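# Lay the boxed lamp face-up on the display stand

## Task

Set the fragile lamp box flat on the display stand's top with its front side up. The entire box must rest on the top board: touching the raised edge lip is allowed, but it must not be propped up on that lip, and it may touch nothing except the stand. Then release it and leave it lying motionless. The lamp counts as broken, and the task failed, if the box is dropped, falls or is bumped while the robot is neither holding nor pressing it, or if it is struck or set down hard while held or pressed. The task also fails if the box ever touches the table or the stand's side below the top board. At the end the robot must hold neither the box nor any other loose item, must not bear much of the box's weight, and must have let go and moved away. Knocking or placing anything off the table also fails.

## Robot and tools

Robot: one arm with six revolute joints and a parallel gripper. Every row and every per-joint list in a result uses this joint order: wrist yaw, shoulder, elbow, waist, wrist roll, wrist pitch; the 7th number is the gripper opening. Trust this order over any other naming.

Frame: the scene frame has its origin on the table top under the arm base, +z up, +y to the left when looking along +x. end_effector_position is in metres and end_effector_quat_wxyz is the hand orientation; velocities are m/s and rad/s. The base may be tilted and the printed hand position can be off, especially at long reach. The fingers point along the gripper's +x and open and close along its y; the reported point lies between the finger pads, 3 to 4 cm behind the tips.

execute_actions(actions): a list of actions run in sequence. Each action is a table of up to 15 rows, one row per control step of 1/30 s; if fewer than 15 rows are given, the last one is repeated for the remaining steps. A row is 7 numbers in [-1, 1]. The first six are joint offsets (not poses), measured from the joint angles at the start of that action, not from the preceding row; for the first action in a call they count from the last reported angles. Scale: 1.0 equals 0.9615 rad for waist, shoulder and elbow, 1.713 rad for wrist pitch, 1.767 for wrist yaw, 1.728 for wrist roll. The 7th number is an absolute opening: +1 fully open, empty fingers close at about -0.80, values down to -1 add nothing. Closing fully takes at least about 0.5 s. An empty list just returns state and images.

Joint ranges (rad): waist -3.054 to 3.054, shoulder 0.000 to 3.142, elbow 0.000 to 2.356, wrist pitch -1.571 to 1.571, wrist yaw -1.571 to 1.571, wrist roll -3.142 to 3.142. True ends may differ by up to 0.010 rad. An action asking a joint to go more than 0.010 rad beyond its end is rejected; if the first action of a call is rejected or any action is malformed, nothing at all runs. Requests past the real end are clipped there, and the result may say "joint sent to its limit" (its absence proves nothing).

move(target, speed, blocking): target is one 7-number row as above; its six joint offsets count from the Joint positions in the latest result that shows them, and the opening is absolute and applied at once. All joints travel proportionally so the hand follows a curve; duration is 0.5 to 10 s, and anything unreached after 10 s is left short. speed is the top rad/s of the joint with the longest way to go, 0.01 to 2, default 0.5. It does not avoid obstacles; faster motion means harder contact, and aiming further beyond a contact presses harder. blocking=false returns after 0.5 s while motion continues; until a result shows it ended, other moves and execute_actions are refused, so call wait or stop. The extra "move:" line reports the ending (done, off_target, moving, held, fault), limits=held or limits=none, and the joint furthest from target. To keep pressing as before, command the offsets from Joint positions to Joint targets.

wait(seconds): 0 to 10; the arm keeps its last command and any running move continues. stop(): brakes a running move; it needs room, more when fast; fingers keep moving. zoom_image(camera, region): camera is cam_high, cam_low or cam_wrist (each 504x504); region is [x0, y0, x1, y1] pixels from the top-left, at most 504 by 504. show_instructions(): shows the reference images. finished_scene(scene): ends the current scene given its number; irreversible, so only call it once the box lies still, released and clear.

Result lines: Joint positions and Joint velocities list the six joints (rad, rad/s) plus finger-pad gap (m; 0.088 when fully open). Joint targets shows what the joints are currently driven toward and can drift. grip_measured gives the opening on the command scale. "joint command not followed" means the clearance check altered targets; mounts and posts count as arm. MOTOR HOT appears from 50 °C; OVER-TEMPERATURE FAULT at 95 °C holds the arm, and if it does not cool the arm goes limp and drops what it holds.

Motion limits: each step, a joint target may lead its measured angle by at most 0.211 rad (waist, shoulder, elbow), 0.213 (wrist pitch), 0.267 (wrist yaw), 0.228 (wrist roll), and targets are scaled back if they would put the hand over 70 mm from where it is. Big motions therefore need several actions; resend any unfinished part. Friction can leave joints short or make small turns not happen, so check positions after each motion.

Gripping: to hold, keep commanding an opening well below grip_measured; the gap sets squeeze strength (about 34 N per pad max; fast closing can hit harder). Readings may be off by up to about 1 mm consistently.

Loads: contact torque reaching a limit (waist 17, shoulder 21.1, elbow 21, wrist pitch 5.55, wrist yaw 5.53, wrist roll 5.19 N m, counting the carried weight) stops the arm for 10 s and skips the rest of the call. Holding weight heats motors, including while you deliberate, since the robot holds its last command then.

Avoid: releasing the box above the stand so it drops, fast descents onto the stand, letting the box brush the table or the stand's sides, pushing items off the table, and leaving the gripper closed on the box. Loose objects may occasionally get a brief push. Camera calibrations (K, distortion, T_world_to_cam) are supplied per camera and may be off by a few degrees and millimetres.

Each tool is called after ">>>" by a JSON object that holds its "api" and its "payload".

## Session

>>> {"api": "execute_actions", "payload": {"actions": []}}

>>> {"api": "show_instructions", "payload": {}}

Scene clock: 0.00 s.
end_effector_position=(+0.3535, -0.3191, +0.3756) grip_measured=+0.846 end_effector_quat_wxyz=(+0.547, -0.551, +0.534, -0.333) end_effector_velocity=(-0.000, +0.003, +0.001) end_effector_angular_velocity=(-0.003, +0.010, -0.004)
Joint names: [wrist yaw, shoulder, elbow, waist, wrist roll, wrist pitch]
Joint positions: [ 0.075  2.323  1.811 -1.131 -1.177 -0.405  0.08 ]
Joint velocities: [ 0.007 -0.007 -0.002  0.002 -0.007 -0.007  0.   ]
Heat: hottest wrist pitch 29 °C (+0.0 °C/min).
Joint targets: [0.075 2.323 1.811 -1.131 -1.177 -0.405]
camera_calibration (this result's frames):
cam_wrist: T_world_to_cam=[[0.180859, -0.188056, 0.965363, -0.474102], [-0.975983, 0.0868775, 0.199773, 0.327432], [-0.121437, -0.978308, -0.167827, -0.133042], [0, 0, 0, 1]] pos_world=[0.389157, -0.24776, 0.36994]

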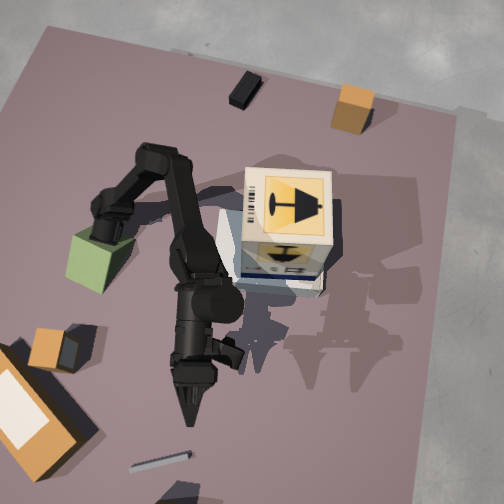

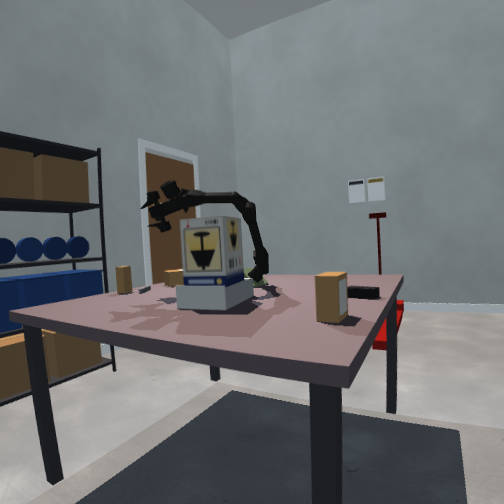

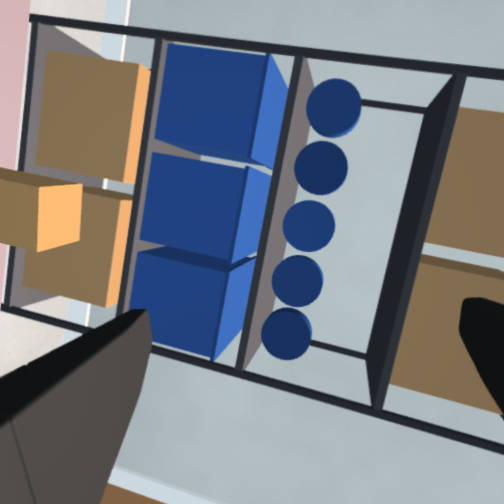

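Reference images for this scene: manual page 1, manual page 2, manual page 3, manual page 4, manual page 5.

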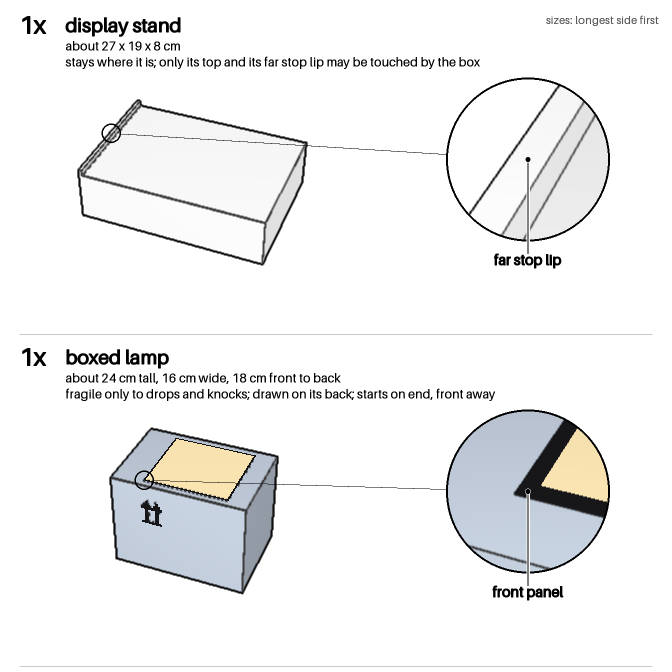

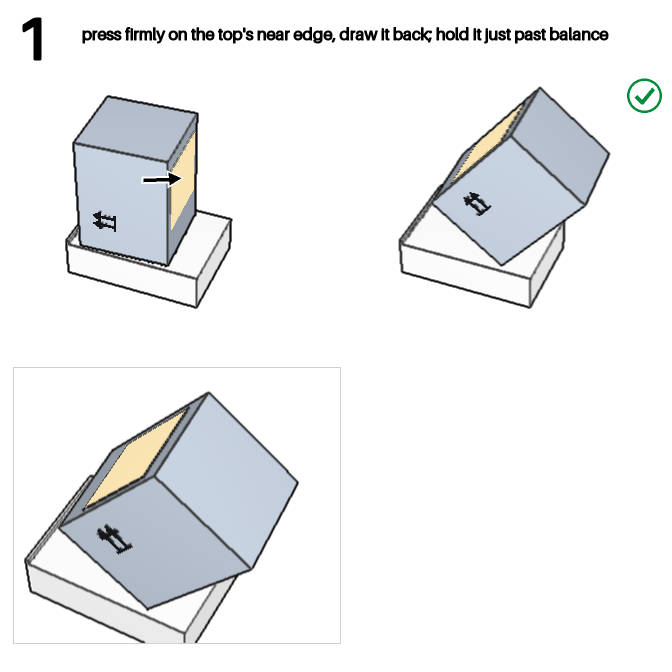

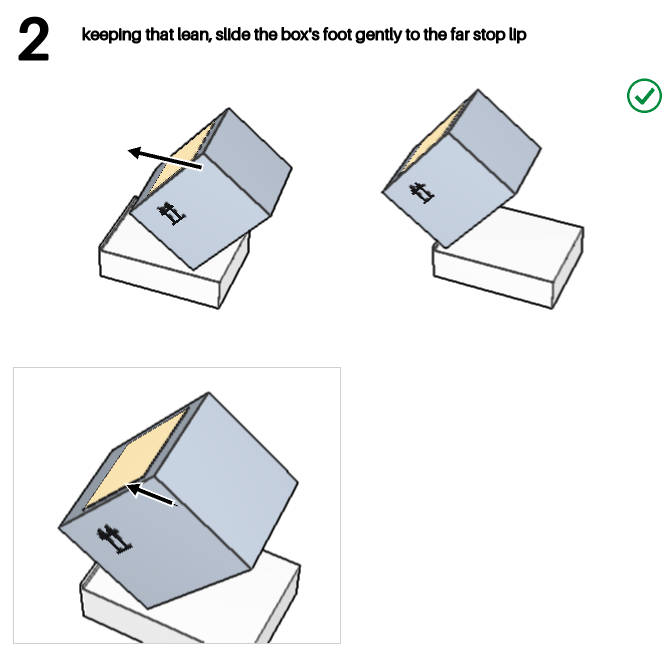

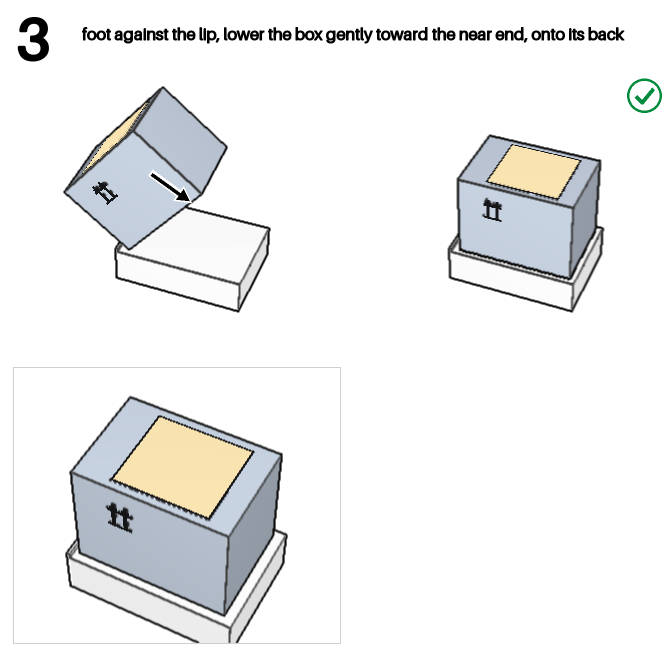

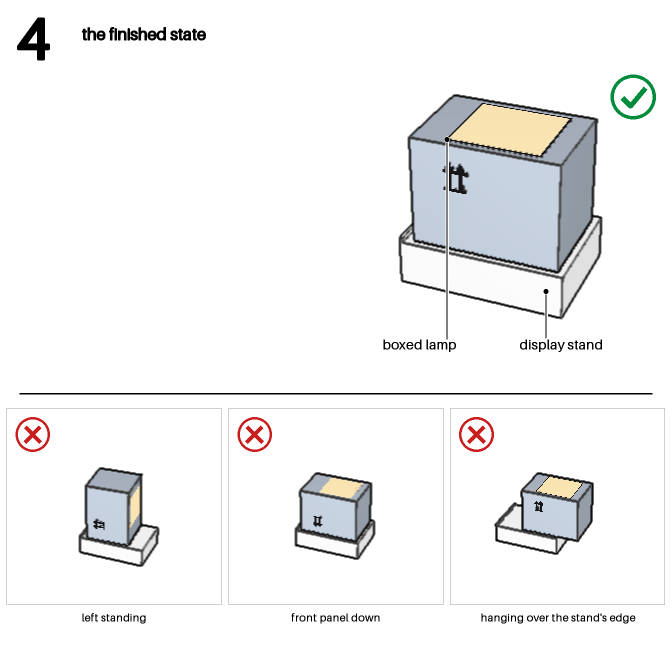

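>>> {"api": "move", "payload": {"target": [-0.382,-0.887,-0.095,-0.14,1,-0.464,-1], "speed": 1.0}}

>>> {"api": "zoom_image", "payload": {"camera": "cam_high", "region": [160, 110, 360, 310]}}

Scene clock: 2.53 s.
end_effector_position=(+0.2843, +0.0382, +0.4239) grip_measured=-0.786 end_effector_quat_wxyz=(+0.877, +0.214, +0.158, -0.399) end_effector_velocity=(-0.001, +0.000, -0.002) end_effector_angular_velocity=(-0.002, +0.009, -0.005)
Joint names: [wrist yaw, shoulder, elbow, waist, wrist roll, wrist pitch]
Joint positions: [-0.595  1.472  1.725 -1.263  0.548 -1.196  0.   ]
Joint velocities: [ 0.007 -0.002 -0.002  0.002 -0.007 -0.007 -0.   ]
Heat: hottest wrist pitch 30 °C (+0.0 °C/min).
Joint targets: [-0.600 1.471 1.720 -1.266 0.551 -1.200]
move: done; limits=none; farthest joint: the elbow, 0.006 radians from its target (0.091 radians at the start)
camera_calibration (this result's frames):
cam_wrist: T_world_to_cam=[[-0.767656, -0.570566, -0.291821, 0.376121], [-0.276435, 0.705622, -0.652443, 0.357891], [0.578177, -0.420182, -0.699399, 0.221294], [0, 0, 0, 1]] pos_world=[0.259718, 0.0550499, 0.498036]

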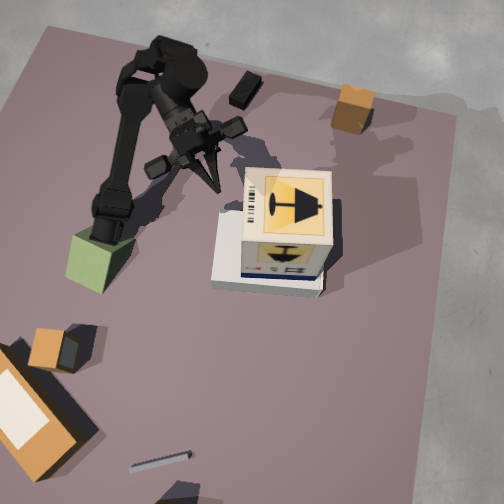

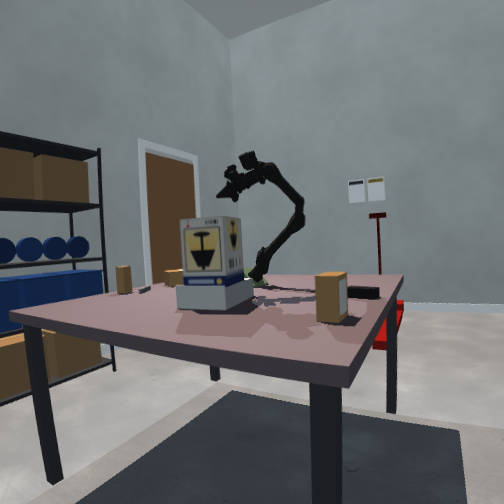

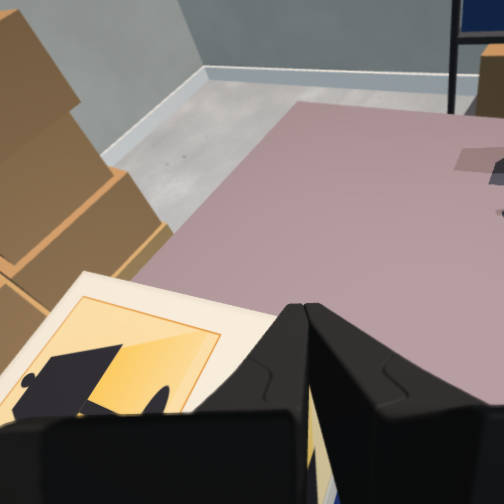

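Region (160, 110, 360, 310) of cam_high's 504x504 image, scaled by 2.520, with more detail than that image has.

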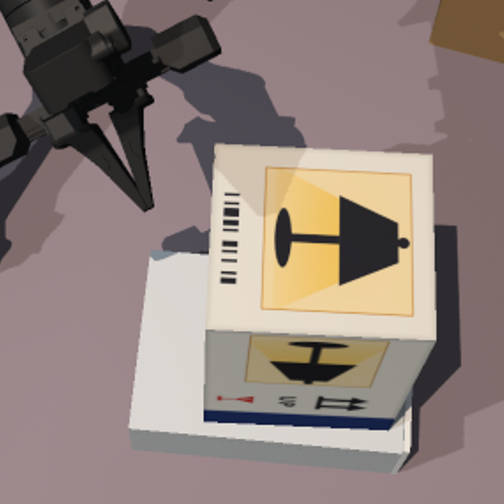

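>>> {"api": "move", "payload": {"target": [-0.003,0.001,-0.061,0.297,0.03,-0.002,-1], "speed": 0.3}}

>>> {"api": "zoom_image", "payload": {"camera": "cam_high", "region": [160, 110, 360, 310]}}

Scene clock: 4.17 s.
end_effector_position=(+0.3366, +0.0759, +0.3514) grip_measured=-0.786 end_effector_quat_wxyz=(+0.872, +0.212, +0.277, -0.344) end_effector_velocity=(-0.001, +0.001, -0.003) end_effector_angular_velocity=(+0.000, +0.017, +0.014)
Joint names: [wrist yaw, shoulder, elbow, waist, wrist roll, wrist pitch]
Joint positions: [-0.595  1.472  1.674 -0.983  0.598 -1.196  0.   ]
Joint velocities: [-0.007 -0.002 -0.007  0.002 -0.022 -0.007 -0.   ]
Heat: hottest wrist pitch 30 °C (+0.0 °C/min).
Joint targets: [-0.600 1.473 1.667 -0.978 0.600 -1.200]
move: done; limits=none; farthest joint: the elbow, 0.007 radians from its target (0.059 radians at the start)
camera_calibration (this result's frames):
cam_wrist: T_world_to_cam=[[-0.727691, -0.65032, -0.218059, 0.383336], [-0.488113, 0.714334, -0.501471, 0.315959], [0.481884, -0.258479, -0.837244, 0.224785], [0, 0, 0, 1]] pos_world=[0.324853, 0.0816931, 0.430234]

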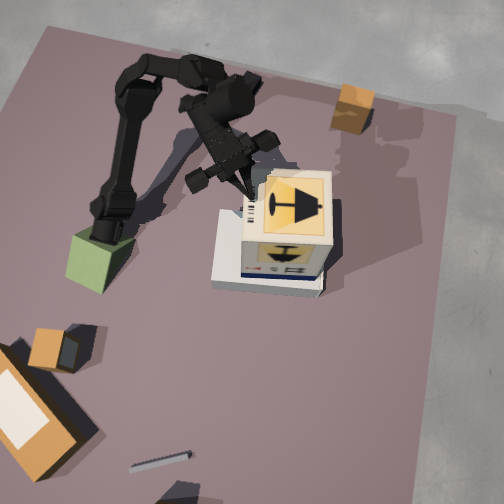

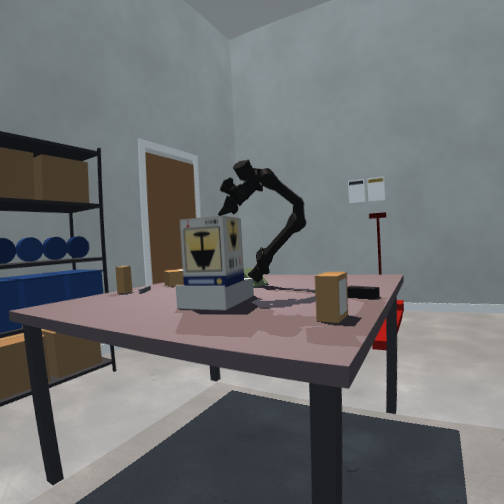

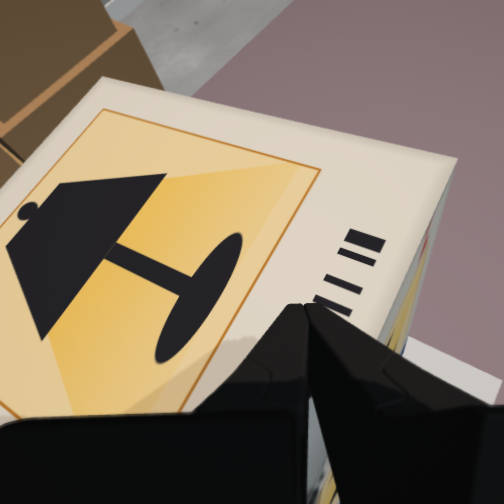

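Region (160, 110, 360, 310) of cam_high's 504x504 image, scaled by 2.520, with more detail than that image has.

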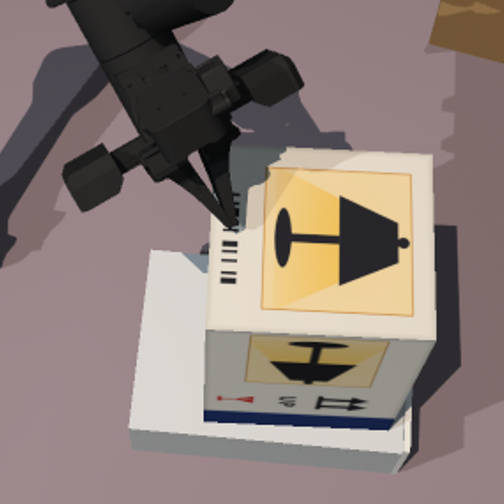

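>>> {"api": "move", "payload": {"target": [-0.003,-0.009,-0.085,0.068,0,-0.002,-1], "speed": 0.08}}

Scene clock: 5.53 s.
end_effector_position=(+0.3373, +0.0741, +0.3362) grip_measured=-0.786 end_effector_quat_wxyz=(+0.867, +0.209, +0.292, -0.346) end_effector_velocity=(+0.000, -0.000, -0.000) end_effector_angular_velocity=(-0.010, +0.007, +0.019)
Joint names: [wrist yaw, shoulder, elbow, waist, wrist roll, wrist pitch]
Joint positions: [-0.582  1.459  1.622 -0.951  0.598 -1.176  0.   ]
Joint velocities: [-0.007 -0.002 -0.007 -0.002 -0.022  0.007  0.   ]
Heat: hottest wrist pitch 30 °C (+10.8 °C/min).
Joint targets: [-0.601 1.464 1.592 -0.917 0.598 -1.200]
move: off_target; limits=none; farthest joint: the waist, 0.033 radians from its target (0.065 radians at the start)
camera_calibration (this result's frames):
cam_wrist: T_world_to_cam=[[-0.732874, -0.650356, -0.199831, 0.375014], [-0.504896, 0.716749, -0.48099, 0.308562], [0.456044, -0.251611, -0.853649, 0.224932], [0, 0, 0, 1]] pos_world=[0.328051, 0.0793261, 0.415368]

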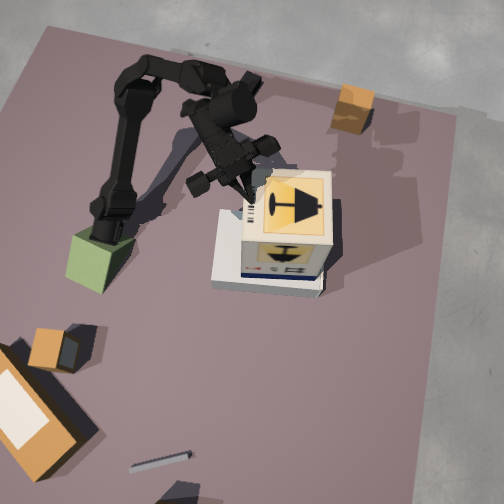

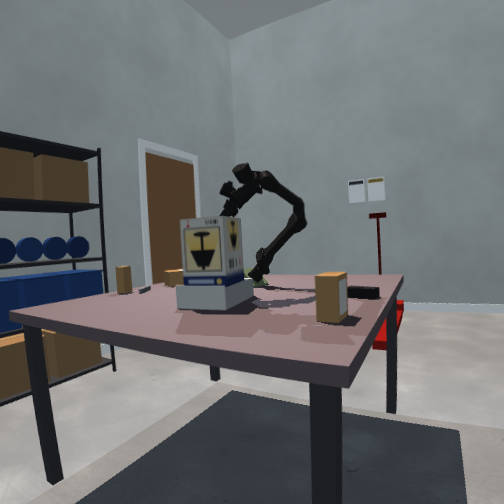

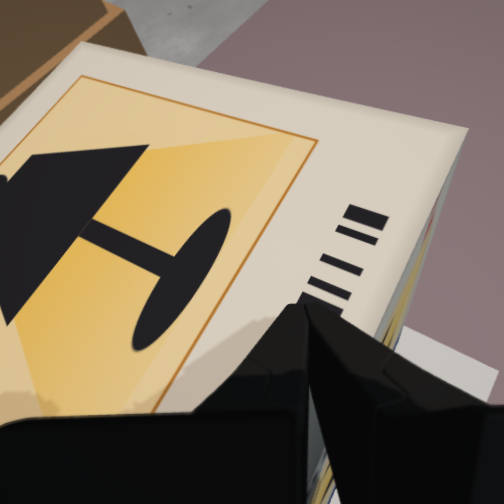

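>>> {"api": "execute_actions", "payload": {"actions": [[[-0.0105,-0.001,-0.039,0.03,0,-0.014,-1],[-0.0105,-0.007,-0.046,0.025,0,-0.014,-1],[-0.0105,-0.013,-0.054,0.02,0,-0.014,-1],[-0.0105,-0.019,-0.062,0.015,0,-0.014,-1],[-0.0105,-0.025,-0.07,0.01,0,-0.014,-1],[-0.0105,-0.031,-0.077,0.005,0,-0.014,-1],[-0.0105,-0.037,-0.085,0,0,-0.014,-1],[-0.0105,-0.044,-0.093,-0.005,0,-0.014,-1],[-0.0105,-0.05,-0.1,-0.01,0,-0.014,-1],[-0.0105,-0.056,-0.108,-0.015,0,-0.014,-1],[-0.0105,-0.062,-0.116,-0.02,0,-0.014,-1],[-0.0105,-0.068,-0.124,-0.025,0,-0.014,-1],[-0.0105,-0.074,-0.131,-0.03,0,-0.014,-1],[-0.0105,-0.08,-0.139,-0.035,0,-0.014,-1]]]}}

>>> {"api": "zoom_image", "payload": {"camera": "cam_high", "region": [160, 110, 360, 310]}}

Scene clock: 6.50 s.
end_effector_position=(+0.3155, +0.0704, +0.3352) grip_measured=-0.786 end_effector_quat_wxyz=(+0.866, +0.218, +0.272, -0.359) end_effector_velocity=(-0.044, -0.006, -0.004) end_effector_angular_velocity=(-0.002, -0.061, -0.057)
Joint names: [wrist yaw, shoulder, elbow, waist, wrist roll, wrist pitch]
Joint positions: [-0.582  1.385  1.535 -1.001  0.598 -1.165  0.   ]
Joint velocities: [-0.022 -0.144 -0.168 -0.11  -0.022  0.007 -0.   ]
Heat: hottest wrist pitch 30 °C (+9.2 °C/min).
Joint targets: [-0.601 1.382 1.489 -0.985 0.598 -1.200]
camera_calibration (this result's frames):
cam_wrist: T_world_to_cam=[[-0.749259, -0.624162, -0.221433, 0.366947], [-0.461625, 0.731942, -0.501162, 0.291838], [0.474882, -0.273281, -0.836543, 0.222991], [0, 0, 0, 1]] pos_world=[0.303764, 0.0763649, 0.414054]

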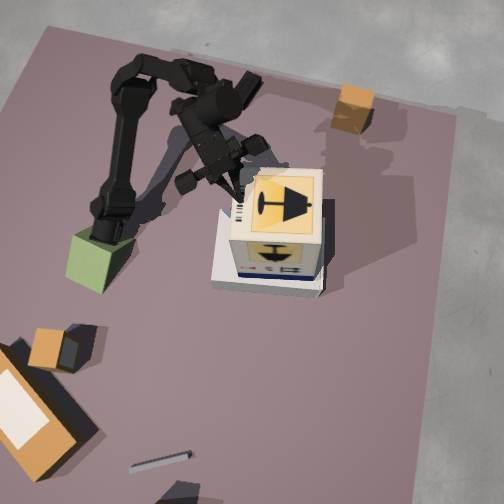

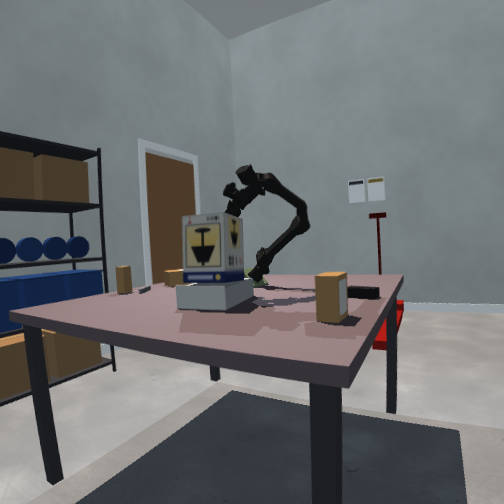

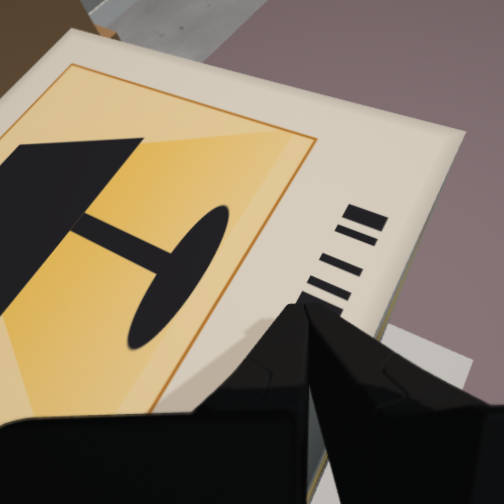

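Region (160, 110, 360, 310) of cam_high's 504x504 image, scaled by 2.520, with more detail than that image has.

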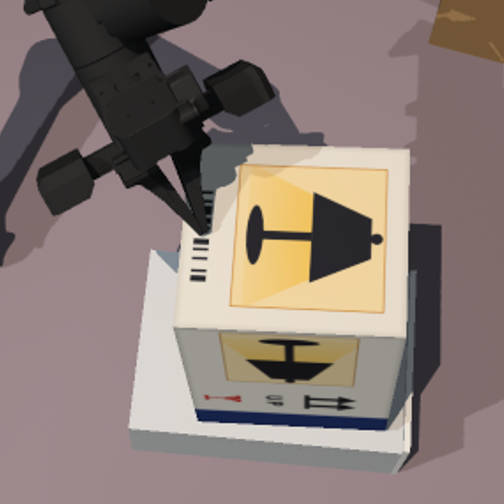

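>>> {"api": "execute_actions", "payload": {"actions": [[[-0.0105,-0.014,-0.059,0.009,0,-0.0205,-1],[-0.0105,-0.024,-0.071,0.001,0,-0.0205,-1],[-0.0105,-0.035,-0.082,-0.007,0,-0.0205,-1],[-0.0105,-0.046,-0.093,-0.015,0,-0.0205,-1],[-0.0105,-0.056,-0.104,-0.024,0,-0.0205,-1],[-0.0105,-0.067,-0.116,-0.032,0,-0.0205,-1],[-0.0105,-0.077,-0.127,-0.04,0,-0.0205,-1],[-0.0105,-0.088,-0.138,-0.049,0,-0.0205,-1],[-0.0105,-0.099,-0.15,-0.057,0,-0.0205,-1],[-0.0105,-0.109,-0.161,-0.065,0,-0.0205,-1],[-0.0105,-0.12,-0.172,-0.074,0,-0.0205,-1],[-0.0105,-0.131,-0.183,-0.082,0,-0.0205,-1],[-0.0105,-0.141,-0.195,-0.091,0,-0.0205,-1],[-0.0105,-0.152,-0.206,-0.099,0,-0.0205,-1]]]}}

Scene clock: 7.20 s.
end_effector_position=(+0.2728, +0.0637, +0.3287) grip_measured=-0.786 end_effector_quat_wxyz=(+0.858, +0.242, +0.235, -0.388) end_effector_velocity=(-0.073, -0.008, -0.020) end_effector_angular_velocity=(+0.032, -0.094, -0.142)
Joint names: [wrist yaw, shoulder, elbow, waist, wrist roll, wrist pitch]
Joint positions: [-0.582  1.251  1.385 -1.105  0.598 -1.172  0.   ]
Joint velocities: [-0.022 -0.222 -0.247 -0.188 -0.022 -0.051 -0.   ]
Heat: hottest wrist pitch 30 °C (+8.3 °C/min).
Joint targets: [-0.600 1.239 1.337 -1.096 0.598 -1.200]
camera_calibration (this result's frames):
cam_wrist: T_world_to_cam=[[-0.784628, -0.557208, -0.271804, 0.35127], [-0.364188, 0.769058, -0.525278, 0.252716], [0.501722, -0.31316, -0.806353, 0.221269], [0, 0, 0, 1]] pos_world=[0.256637, 0.0706697, 0.406644]

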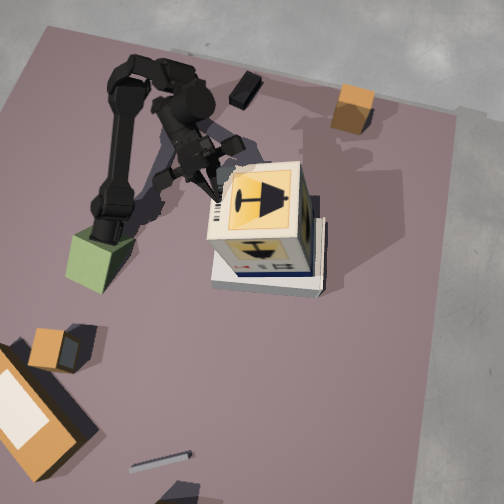

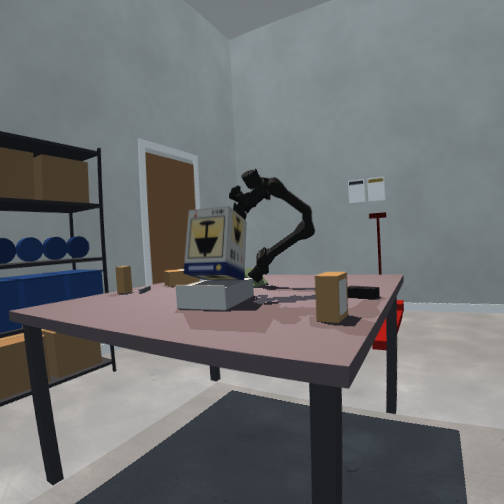

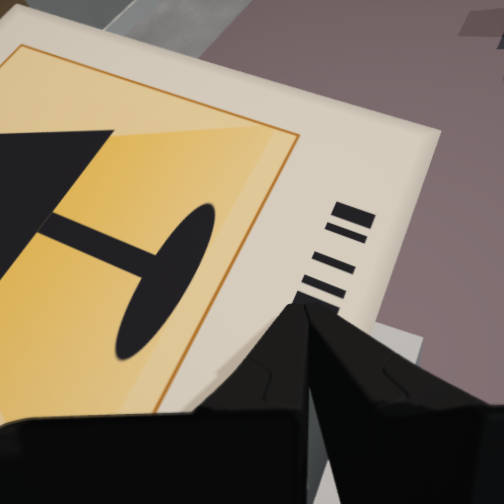

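>>> {"api": "execute_actions", "payload": {"actions": [[[-0.01,-0.023,-0.061,0,0.005,-0.016,-1],[-0.01,-0.035,-0.072,-0.008,0.01,-0.016,-1],[-0.01,-0.046,-0.083,-0.017,0.015,-0.016,-1],[-0.01,-0.058,-0.093,-0.026,0.02,-0.016,-1],[-0.01,-0.069,-0.104,-0.034,0.025,-0.016,-1],[-0.01,-0.081,-0.115,-0.043,0.03,-0.016,-1],[-0.01,-0.092,-0.126,-0.052,0.035,-0.016,-1],[-0.01,-0.103,-0.137,-0.061,0.04,-0.016,-1],[-0.01,-0.115,-0.148,-0.069,0.045,-0.016,-1],[-0.01,-0.126,-0.159,-0.078,0.05,-0.016,-1],[-0.01,-0.138,-0.169,-0.087,0.055,-0.016,-1],[-0.01,-0.149,-0.18,-0.096,0.06,-0.016,-1],[-0.01,-0.161,-0.191,-0.104,0.065,-0.016,-1],[-0.01,-0.172,-0.202,-0.113,0.07,-0.016,-1]]]}}

Scene clock: 7.97 s.
end_effector_position=(+0.2312, +0.0588, +0.3151) grip_measured=-0.786 end_effector_quat_wxyz=(+0.833, +0.309, +0.171, -0.426) end_effector_velocity=(-0.072, -0.006, -0.034) end_effector_angular_velocity=(+0.138, -0.205, -0.270)
Joint names: [wrist yaw, shoulder, elbow, waist, wrist roll, wrist pitch]
Joint positions: [-0.582  1.105  1.229 -1.216  0.703 -1.18   0.   ]
Joint velocities: [ 0.007 -0.237 -0.242 -0.188  0.168 -0.081 -0.   ]
Heat: hottest wrist pitch 30 °C (+7.5 °C/min).
Joint targets: [-0.599 1.086 1.191 -1.214 0.719 -1.200]
camera_calibration (this result's frames):
cam_wrist: T_world_to_cam=[[-0.811171, -0.419574, -0.407381, 0.353036], [-0.176946, 0.840043, -0.512853, 0.182771], [0.557398, -0.343927, -0.75566, 0.202622], [0, 0, 0, 1]] pos_world=[0.205772, 0.0642764, 0.390668]

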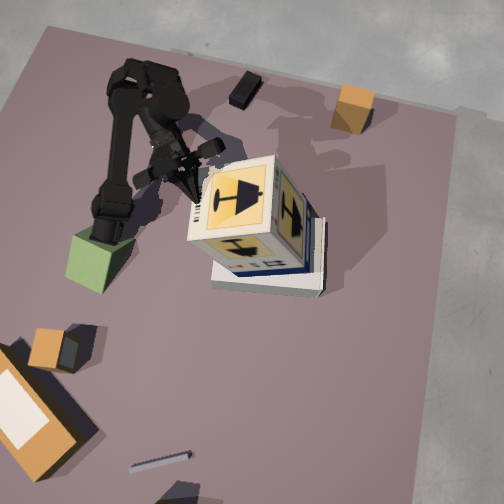

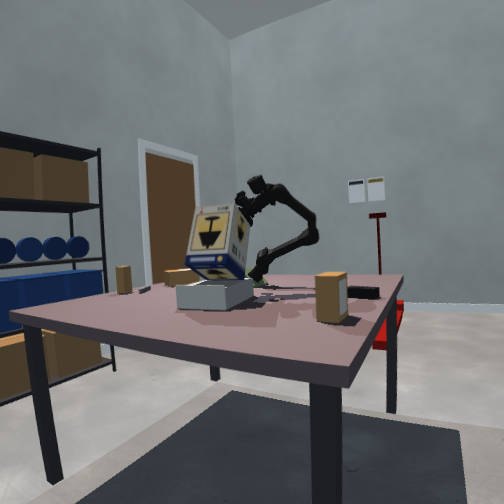

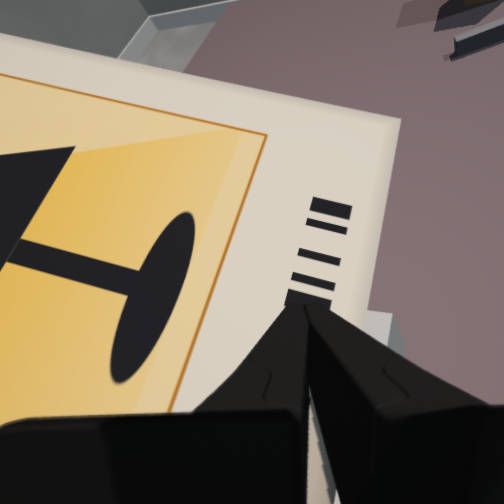

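>>> {"api": "execute_actions", "payload": {"actions": [[[-0.01,-0.03,-0.05,-0.005,0.014,-0.012,-1],[-0.01,-0.041,-0.06,-0.013,0.019,-0.012,-1],[-0.01,-0.051,-0.071,-0.02,0.024,-0.012,-1],[-0.01,-0.062,-0.081,-0.028,0.029,-0.012,-1],[-0.01,-0.072,-0.091,-0.035,0.034,-0.012,-1],[-0.01,-0.083,-0.101,-0.043,0.039,-0.012,-1],[-0.01,-0.093,-0.112,-0.05,0.044,-0.012,-1],[-0.01,-0.104,-0.122,-0.057,0.049,-0.012,-1],[-0.01,-0.114,-0.132,-0.065,0.054,-0.012,-1],[-0.01,-0.125,-0.142,-0.072,0.059,-0.012,-1],[-0.01,-0.135,-0.153,-0.08,0.064,-0.012,-1],[-0.01,-0.146,-0.163,-0.087,0.07,-0.012,-1]]]}}

>>> {"api": "execute_actions", "payload": {"actions": []}}

>>> {"api": "zoom_image", "payload": {"camera": "cam_high", "region": [150, 110, 350, 310]}}

Scene clock: 8.73 s.
end_effector_position=(+0.2002, +0.0565, +0.2973) grip_measured=-0.786 end_effector_quat_wxyz=(+0.805, +0.371, +0.110, -0.451) end_effector_velocity=(-0.016, -0.000, -0.021) end_effector_angular_velocity=(+0.070, -0.081, -0.061)
Joint names: [wrist yaw, shoulder, elbow, waist, wrist roll, wrist pitch]
Joint positions: [-0.582  0.973  1.097 -1.305  0.815 -1.19   0.   ]
Joint velocities: [-0.022 -0.09  -0.105 -0.042  0.081 -0.007 -0.   ]
Heat: hottest wrist pitch 30 °C (+6.9 °C/min).
Joint targets: [-0.599 0.964 1.072 -1.300 0.824 -1.201]
camera_calibration (this result's frames):
cam_wrist: T_world_to_cam=[[-0.79456, -0.291004, -0.532907, 0.34636], [-0.00553192, 0.881102, -0.472894, 0.121595], [0.60716, -0.372795, -0.701698, 0.181322], [0, 0, 0, 1]] pos_world=[0.165786, 0.0612501, 0.369313]

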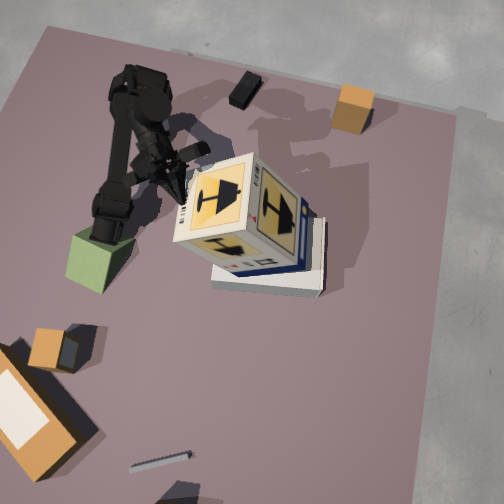

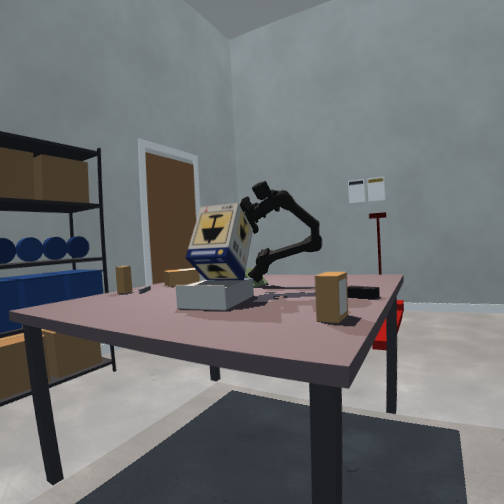

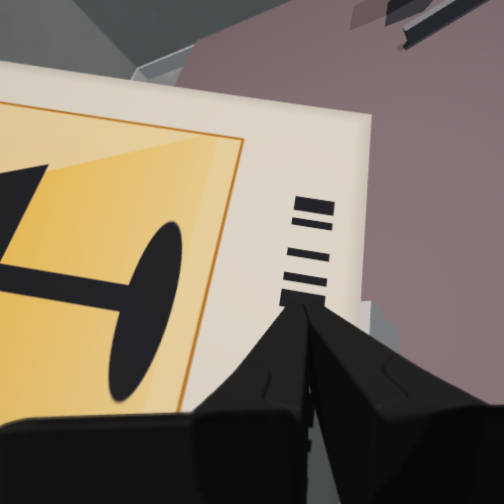

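Scene clock: 8.73 s.
end_effector_position=(+0.2002, +0.0565, +0.2973) grip_measured=-0.786 end_effector_quat_wxyz=(+0.805, +0.371, +0.110, -0.451) end_effector_velocity=(-0.016, -0.000, -0.021) end_effector_angular_velocity=(+0.070, -0.081, -0.061)
Joint names: [wrist yaw, shoulder, elbow, waist, wrist roll, wrist pitch]
Joint positions: [-0.582  0.973  1.097 -1.305  0.815 -1.19   0.   ]
Joint velocities: [-0.022 -0.09  -0.105 -0.042  0.081 -0.007 -0.   ]
Heat: hottest wrist pitch 30 °C (+6.9 °C/min).
Joint targets: [-0.599 0.964 1.072 -1.300 0.824 -1.201]
camera_calibration (this result's frames):
cam_wrist: T_world_to_cam=[[-0.79456, -0.291004, -0.532907, 0.34636], [-0.00553192, 0.881102, -0.472894, 0.121595], [0.60716, -0.372795, -0.701698, 0.181322], [0, 0, 0, 1]] pos_world=[0.165786, 0.0612501, 0.369313]

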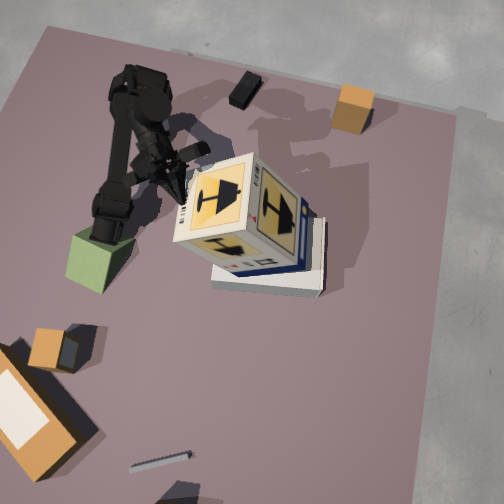

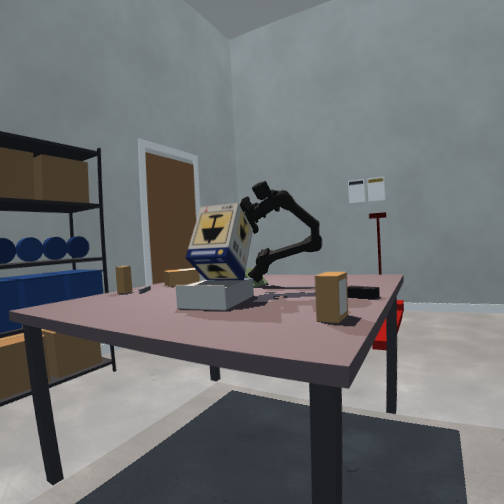

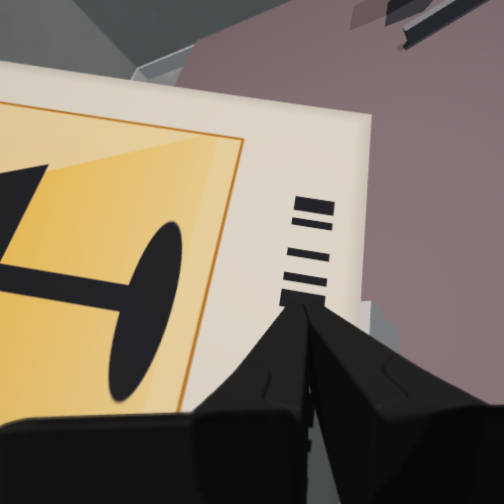

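Region (150, 110, 350, 310) of cam_high's 504x504 image, scaled by 2.520, with more detail than that image has.

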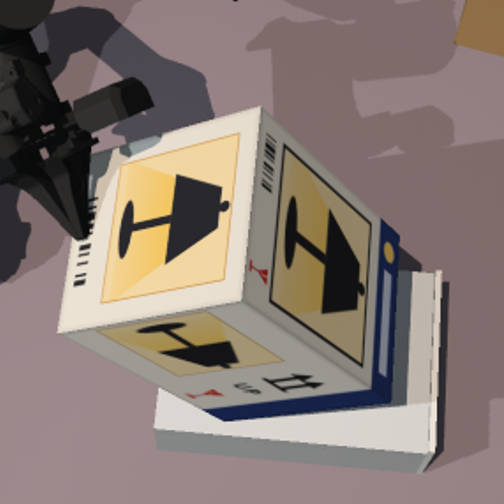

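>>> {"api": "execute_actions", "payload": {"actions": [[[-0.01,-0.009,-0.029,0.006,0.005,-0.006,-1],[-0.01,-0.008,-0.031,0.007,0.005,-0.006,-1],[-0.01,-0.008,-0.034,0.008,0.005,-0.006,-1],[-0.01,-0.007,-0.036,0.009,0.005,-0.006,-1],[-0.01,-0.006,-0.039,0.011,0.005,-0.006,-1],[-0.01,-0.005,-0.042,0.012,0.005,-0.006,-1],[-0.01,-0.004,-0.044,0.013,0.005,-0.006,-1],[-0.01,-0.003,-0.047,0.015,0.005,-0.006,-1],[-0.01,-0.002,-0.049,0.016,0.005,-0.006,-1],[-0.01,-0.001,-0.052,0.018,0.005,-0.006,-1]]]}}

>>> {"api": "zoom_image", "payload": {"camera": "cam_high", "region": [150, 110, 350, 310]}}

Scene clock: 9.50 s.
end_effector_position=(+0.1980, +0.0526, +0.2853) grip_measured=-0.786 end_effector_quat_wxyz=(+0.795, +0.385, +0.121, -0.453) end_effector_velocity=(+0.001, +0.002, -0.004) end_effector_angular_velocity=(+0.018, +0.003, +0.019)
Joint names: [wrist yaw, shoulder, elbow, waist, wrist roll, wrist pitch]
Joint positions: [-0.589  0.968  1.06  -1.297  0.822 -1.193  0.   ]
Joint velocities: [-0.022 -0.002 -0.007  0.002 -0.007 -0.007 -0.   ]
Heat: hottest wrist pitch 30 °C (+6.3 °C/min).
Joint targets: [-0.600 0.971 1.048 -1.288 0.824 -1.200]
camera_calibration (this result's frames):
cam_wrist: T_world_to_cam=[[-0.801729, -0.26249, -0.536964, 0.338198], [-0.00162223, 0.899354, -0.437219, 0.107396], [0.597686, -0.34966, -0.721464, 0.17901], [0, 0, 0, 1]] pos_world=[0.164325, 0.0547791, 0.357705]

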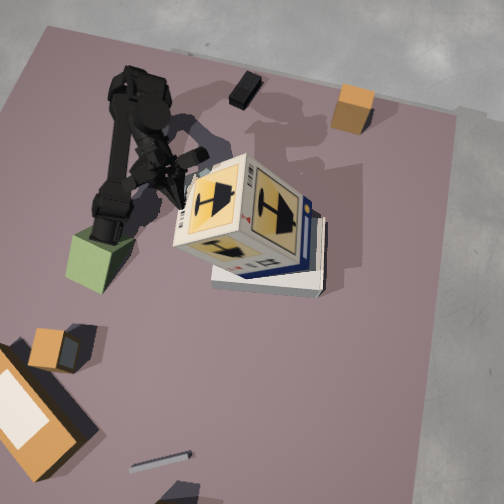

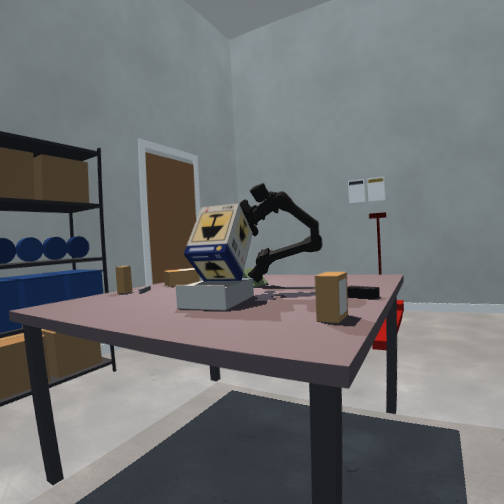

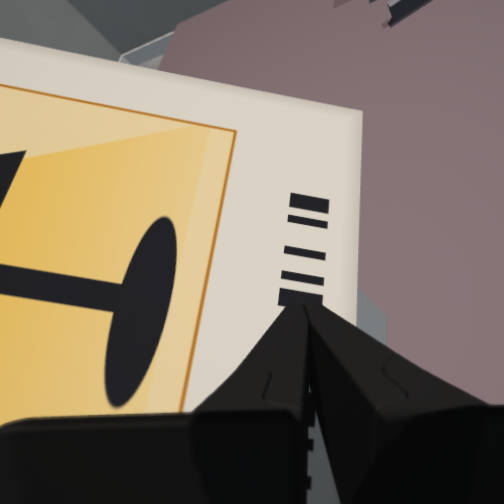

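Region (150, 110, 350, 310) of cam_high's 504x504 image, scaled by 2.520, with more detail than that image has.

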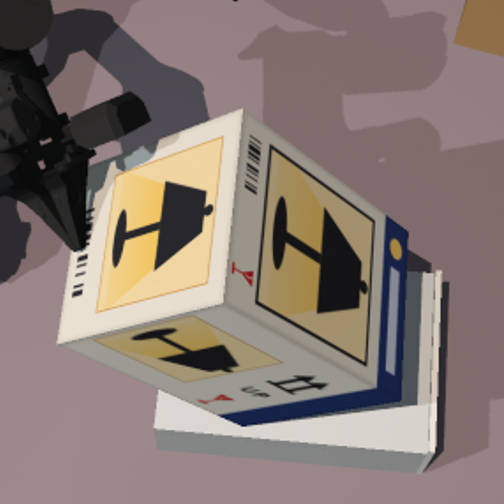

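>>> {"api": "execute_actions", "payload": {"actions": [[[-0.006,0.007,-0.013,0.02,0,0.003,-1],[-0.006,0.011,-0.013,0.031,0,0.011,-1],[-0.006,0.015,-0.013,0.042,0,0.018,-1],[-0.006,0.019,-0.013,0.053,0,0.026,-1],[-0.006,0.023,-0.013,0.064,0,0.033,-1],[-0.006,0.028,-0.013,0.075,0,0.04,-1],[-0.006,0.032,-0.013,0.086,0,0.048,-1],[-0.006,0.036,-0.013,0.097,0,0.055,-1],[-0.006,0.04,-0.013,0.107,0,0.063,-1],[-0.006,0.044,-0.013,0.118,0,0.07,-1],[-0.006,0.048,-0.013,0.128,0,0.078,-1],[-0.006,0.052,-0.013,0.138,0,0.085,-1]]]}}

>>> {"api": "zoom_image", "payload": {"camera": "cam_high", "region": [150, 110, 350, 310]}}

Scene clock: 10.30 s.
end_effector_position=(+0.2292, +0.0512, +0.2872) grip_measured=-0.786 end_effector_quat_wxyz=(+0.830, +0.340, +0.153, -0.416) end_effector_velocity=(+0.017, +0.001, -0.011) end_effector_angular_velocity=(+0.006, +0.070, +0.060)
Joint names: [wrist yaw, shoulder, elbow, waist, wrist roll, wrist pitch]
Joint positions: [-0.59   1.01   1.058 -1.181  0.821 -1.056  0.   ]
Joint velocities: [ 0.007  0.037 -0.002  0.09  -0.007  0.037 -0.   ]
Heat: hottest wrist pitch 30 °C (+5.8 °C/min).
Joint targets: [-0.599 1.018 1.047 -1.165 0.822 -1.048]
camera_calibration (this result's frames):
cam_wrist: T_world_to_cam=[[-0.78724, -0.394617, -0.473847, 0.349131], [-0.138261, 0.861817, -0.488012, 0.15744], [0.600947, -0.318668, -0.733016, 0.162272], [0, 0, 0, 1]] pos_world=[0.199101, 0.0537994, 0.361215]

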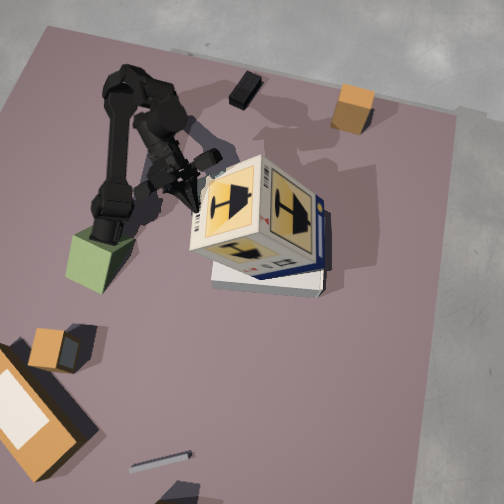

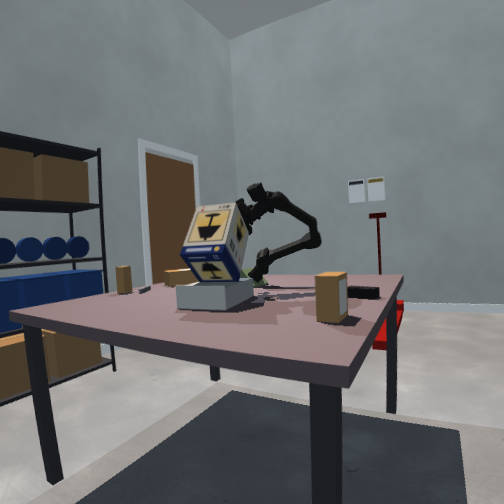

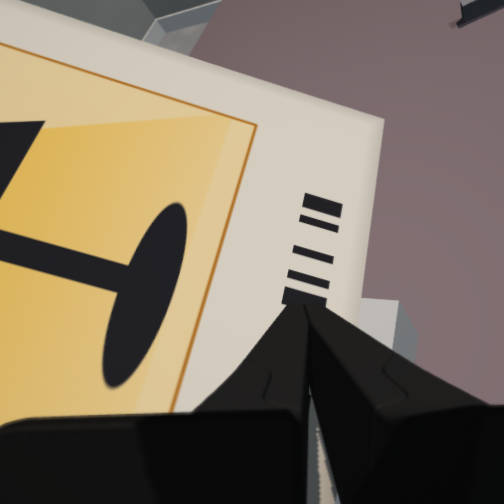

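Region (150, 110, 350, 310) of cam_high's 504x504 image, scaled by 2.520, with more detail than that image has.

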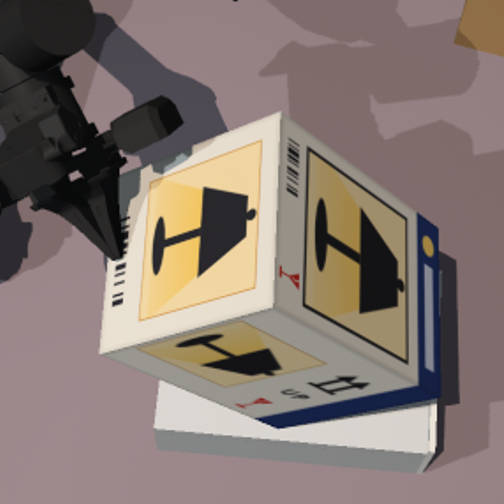

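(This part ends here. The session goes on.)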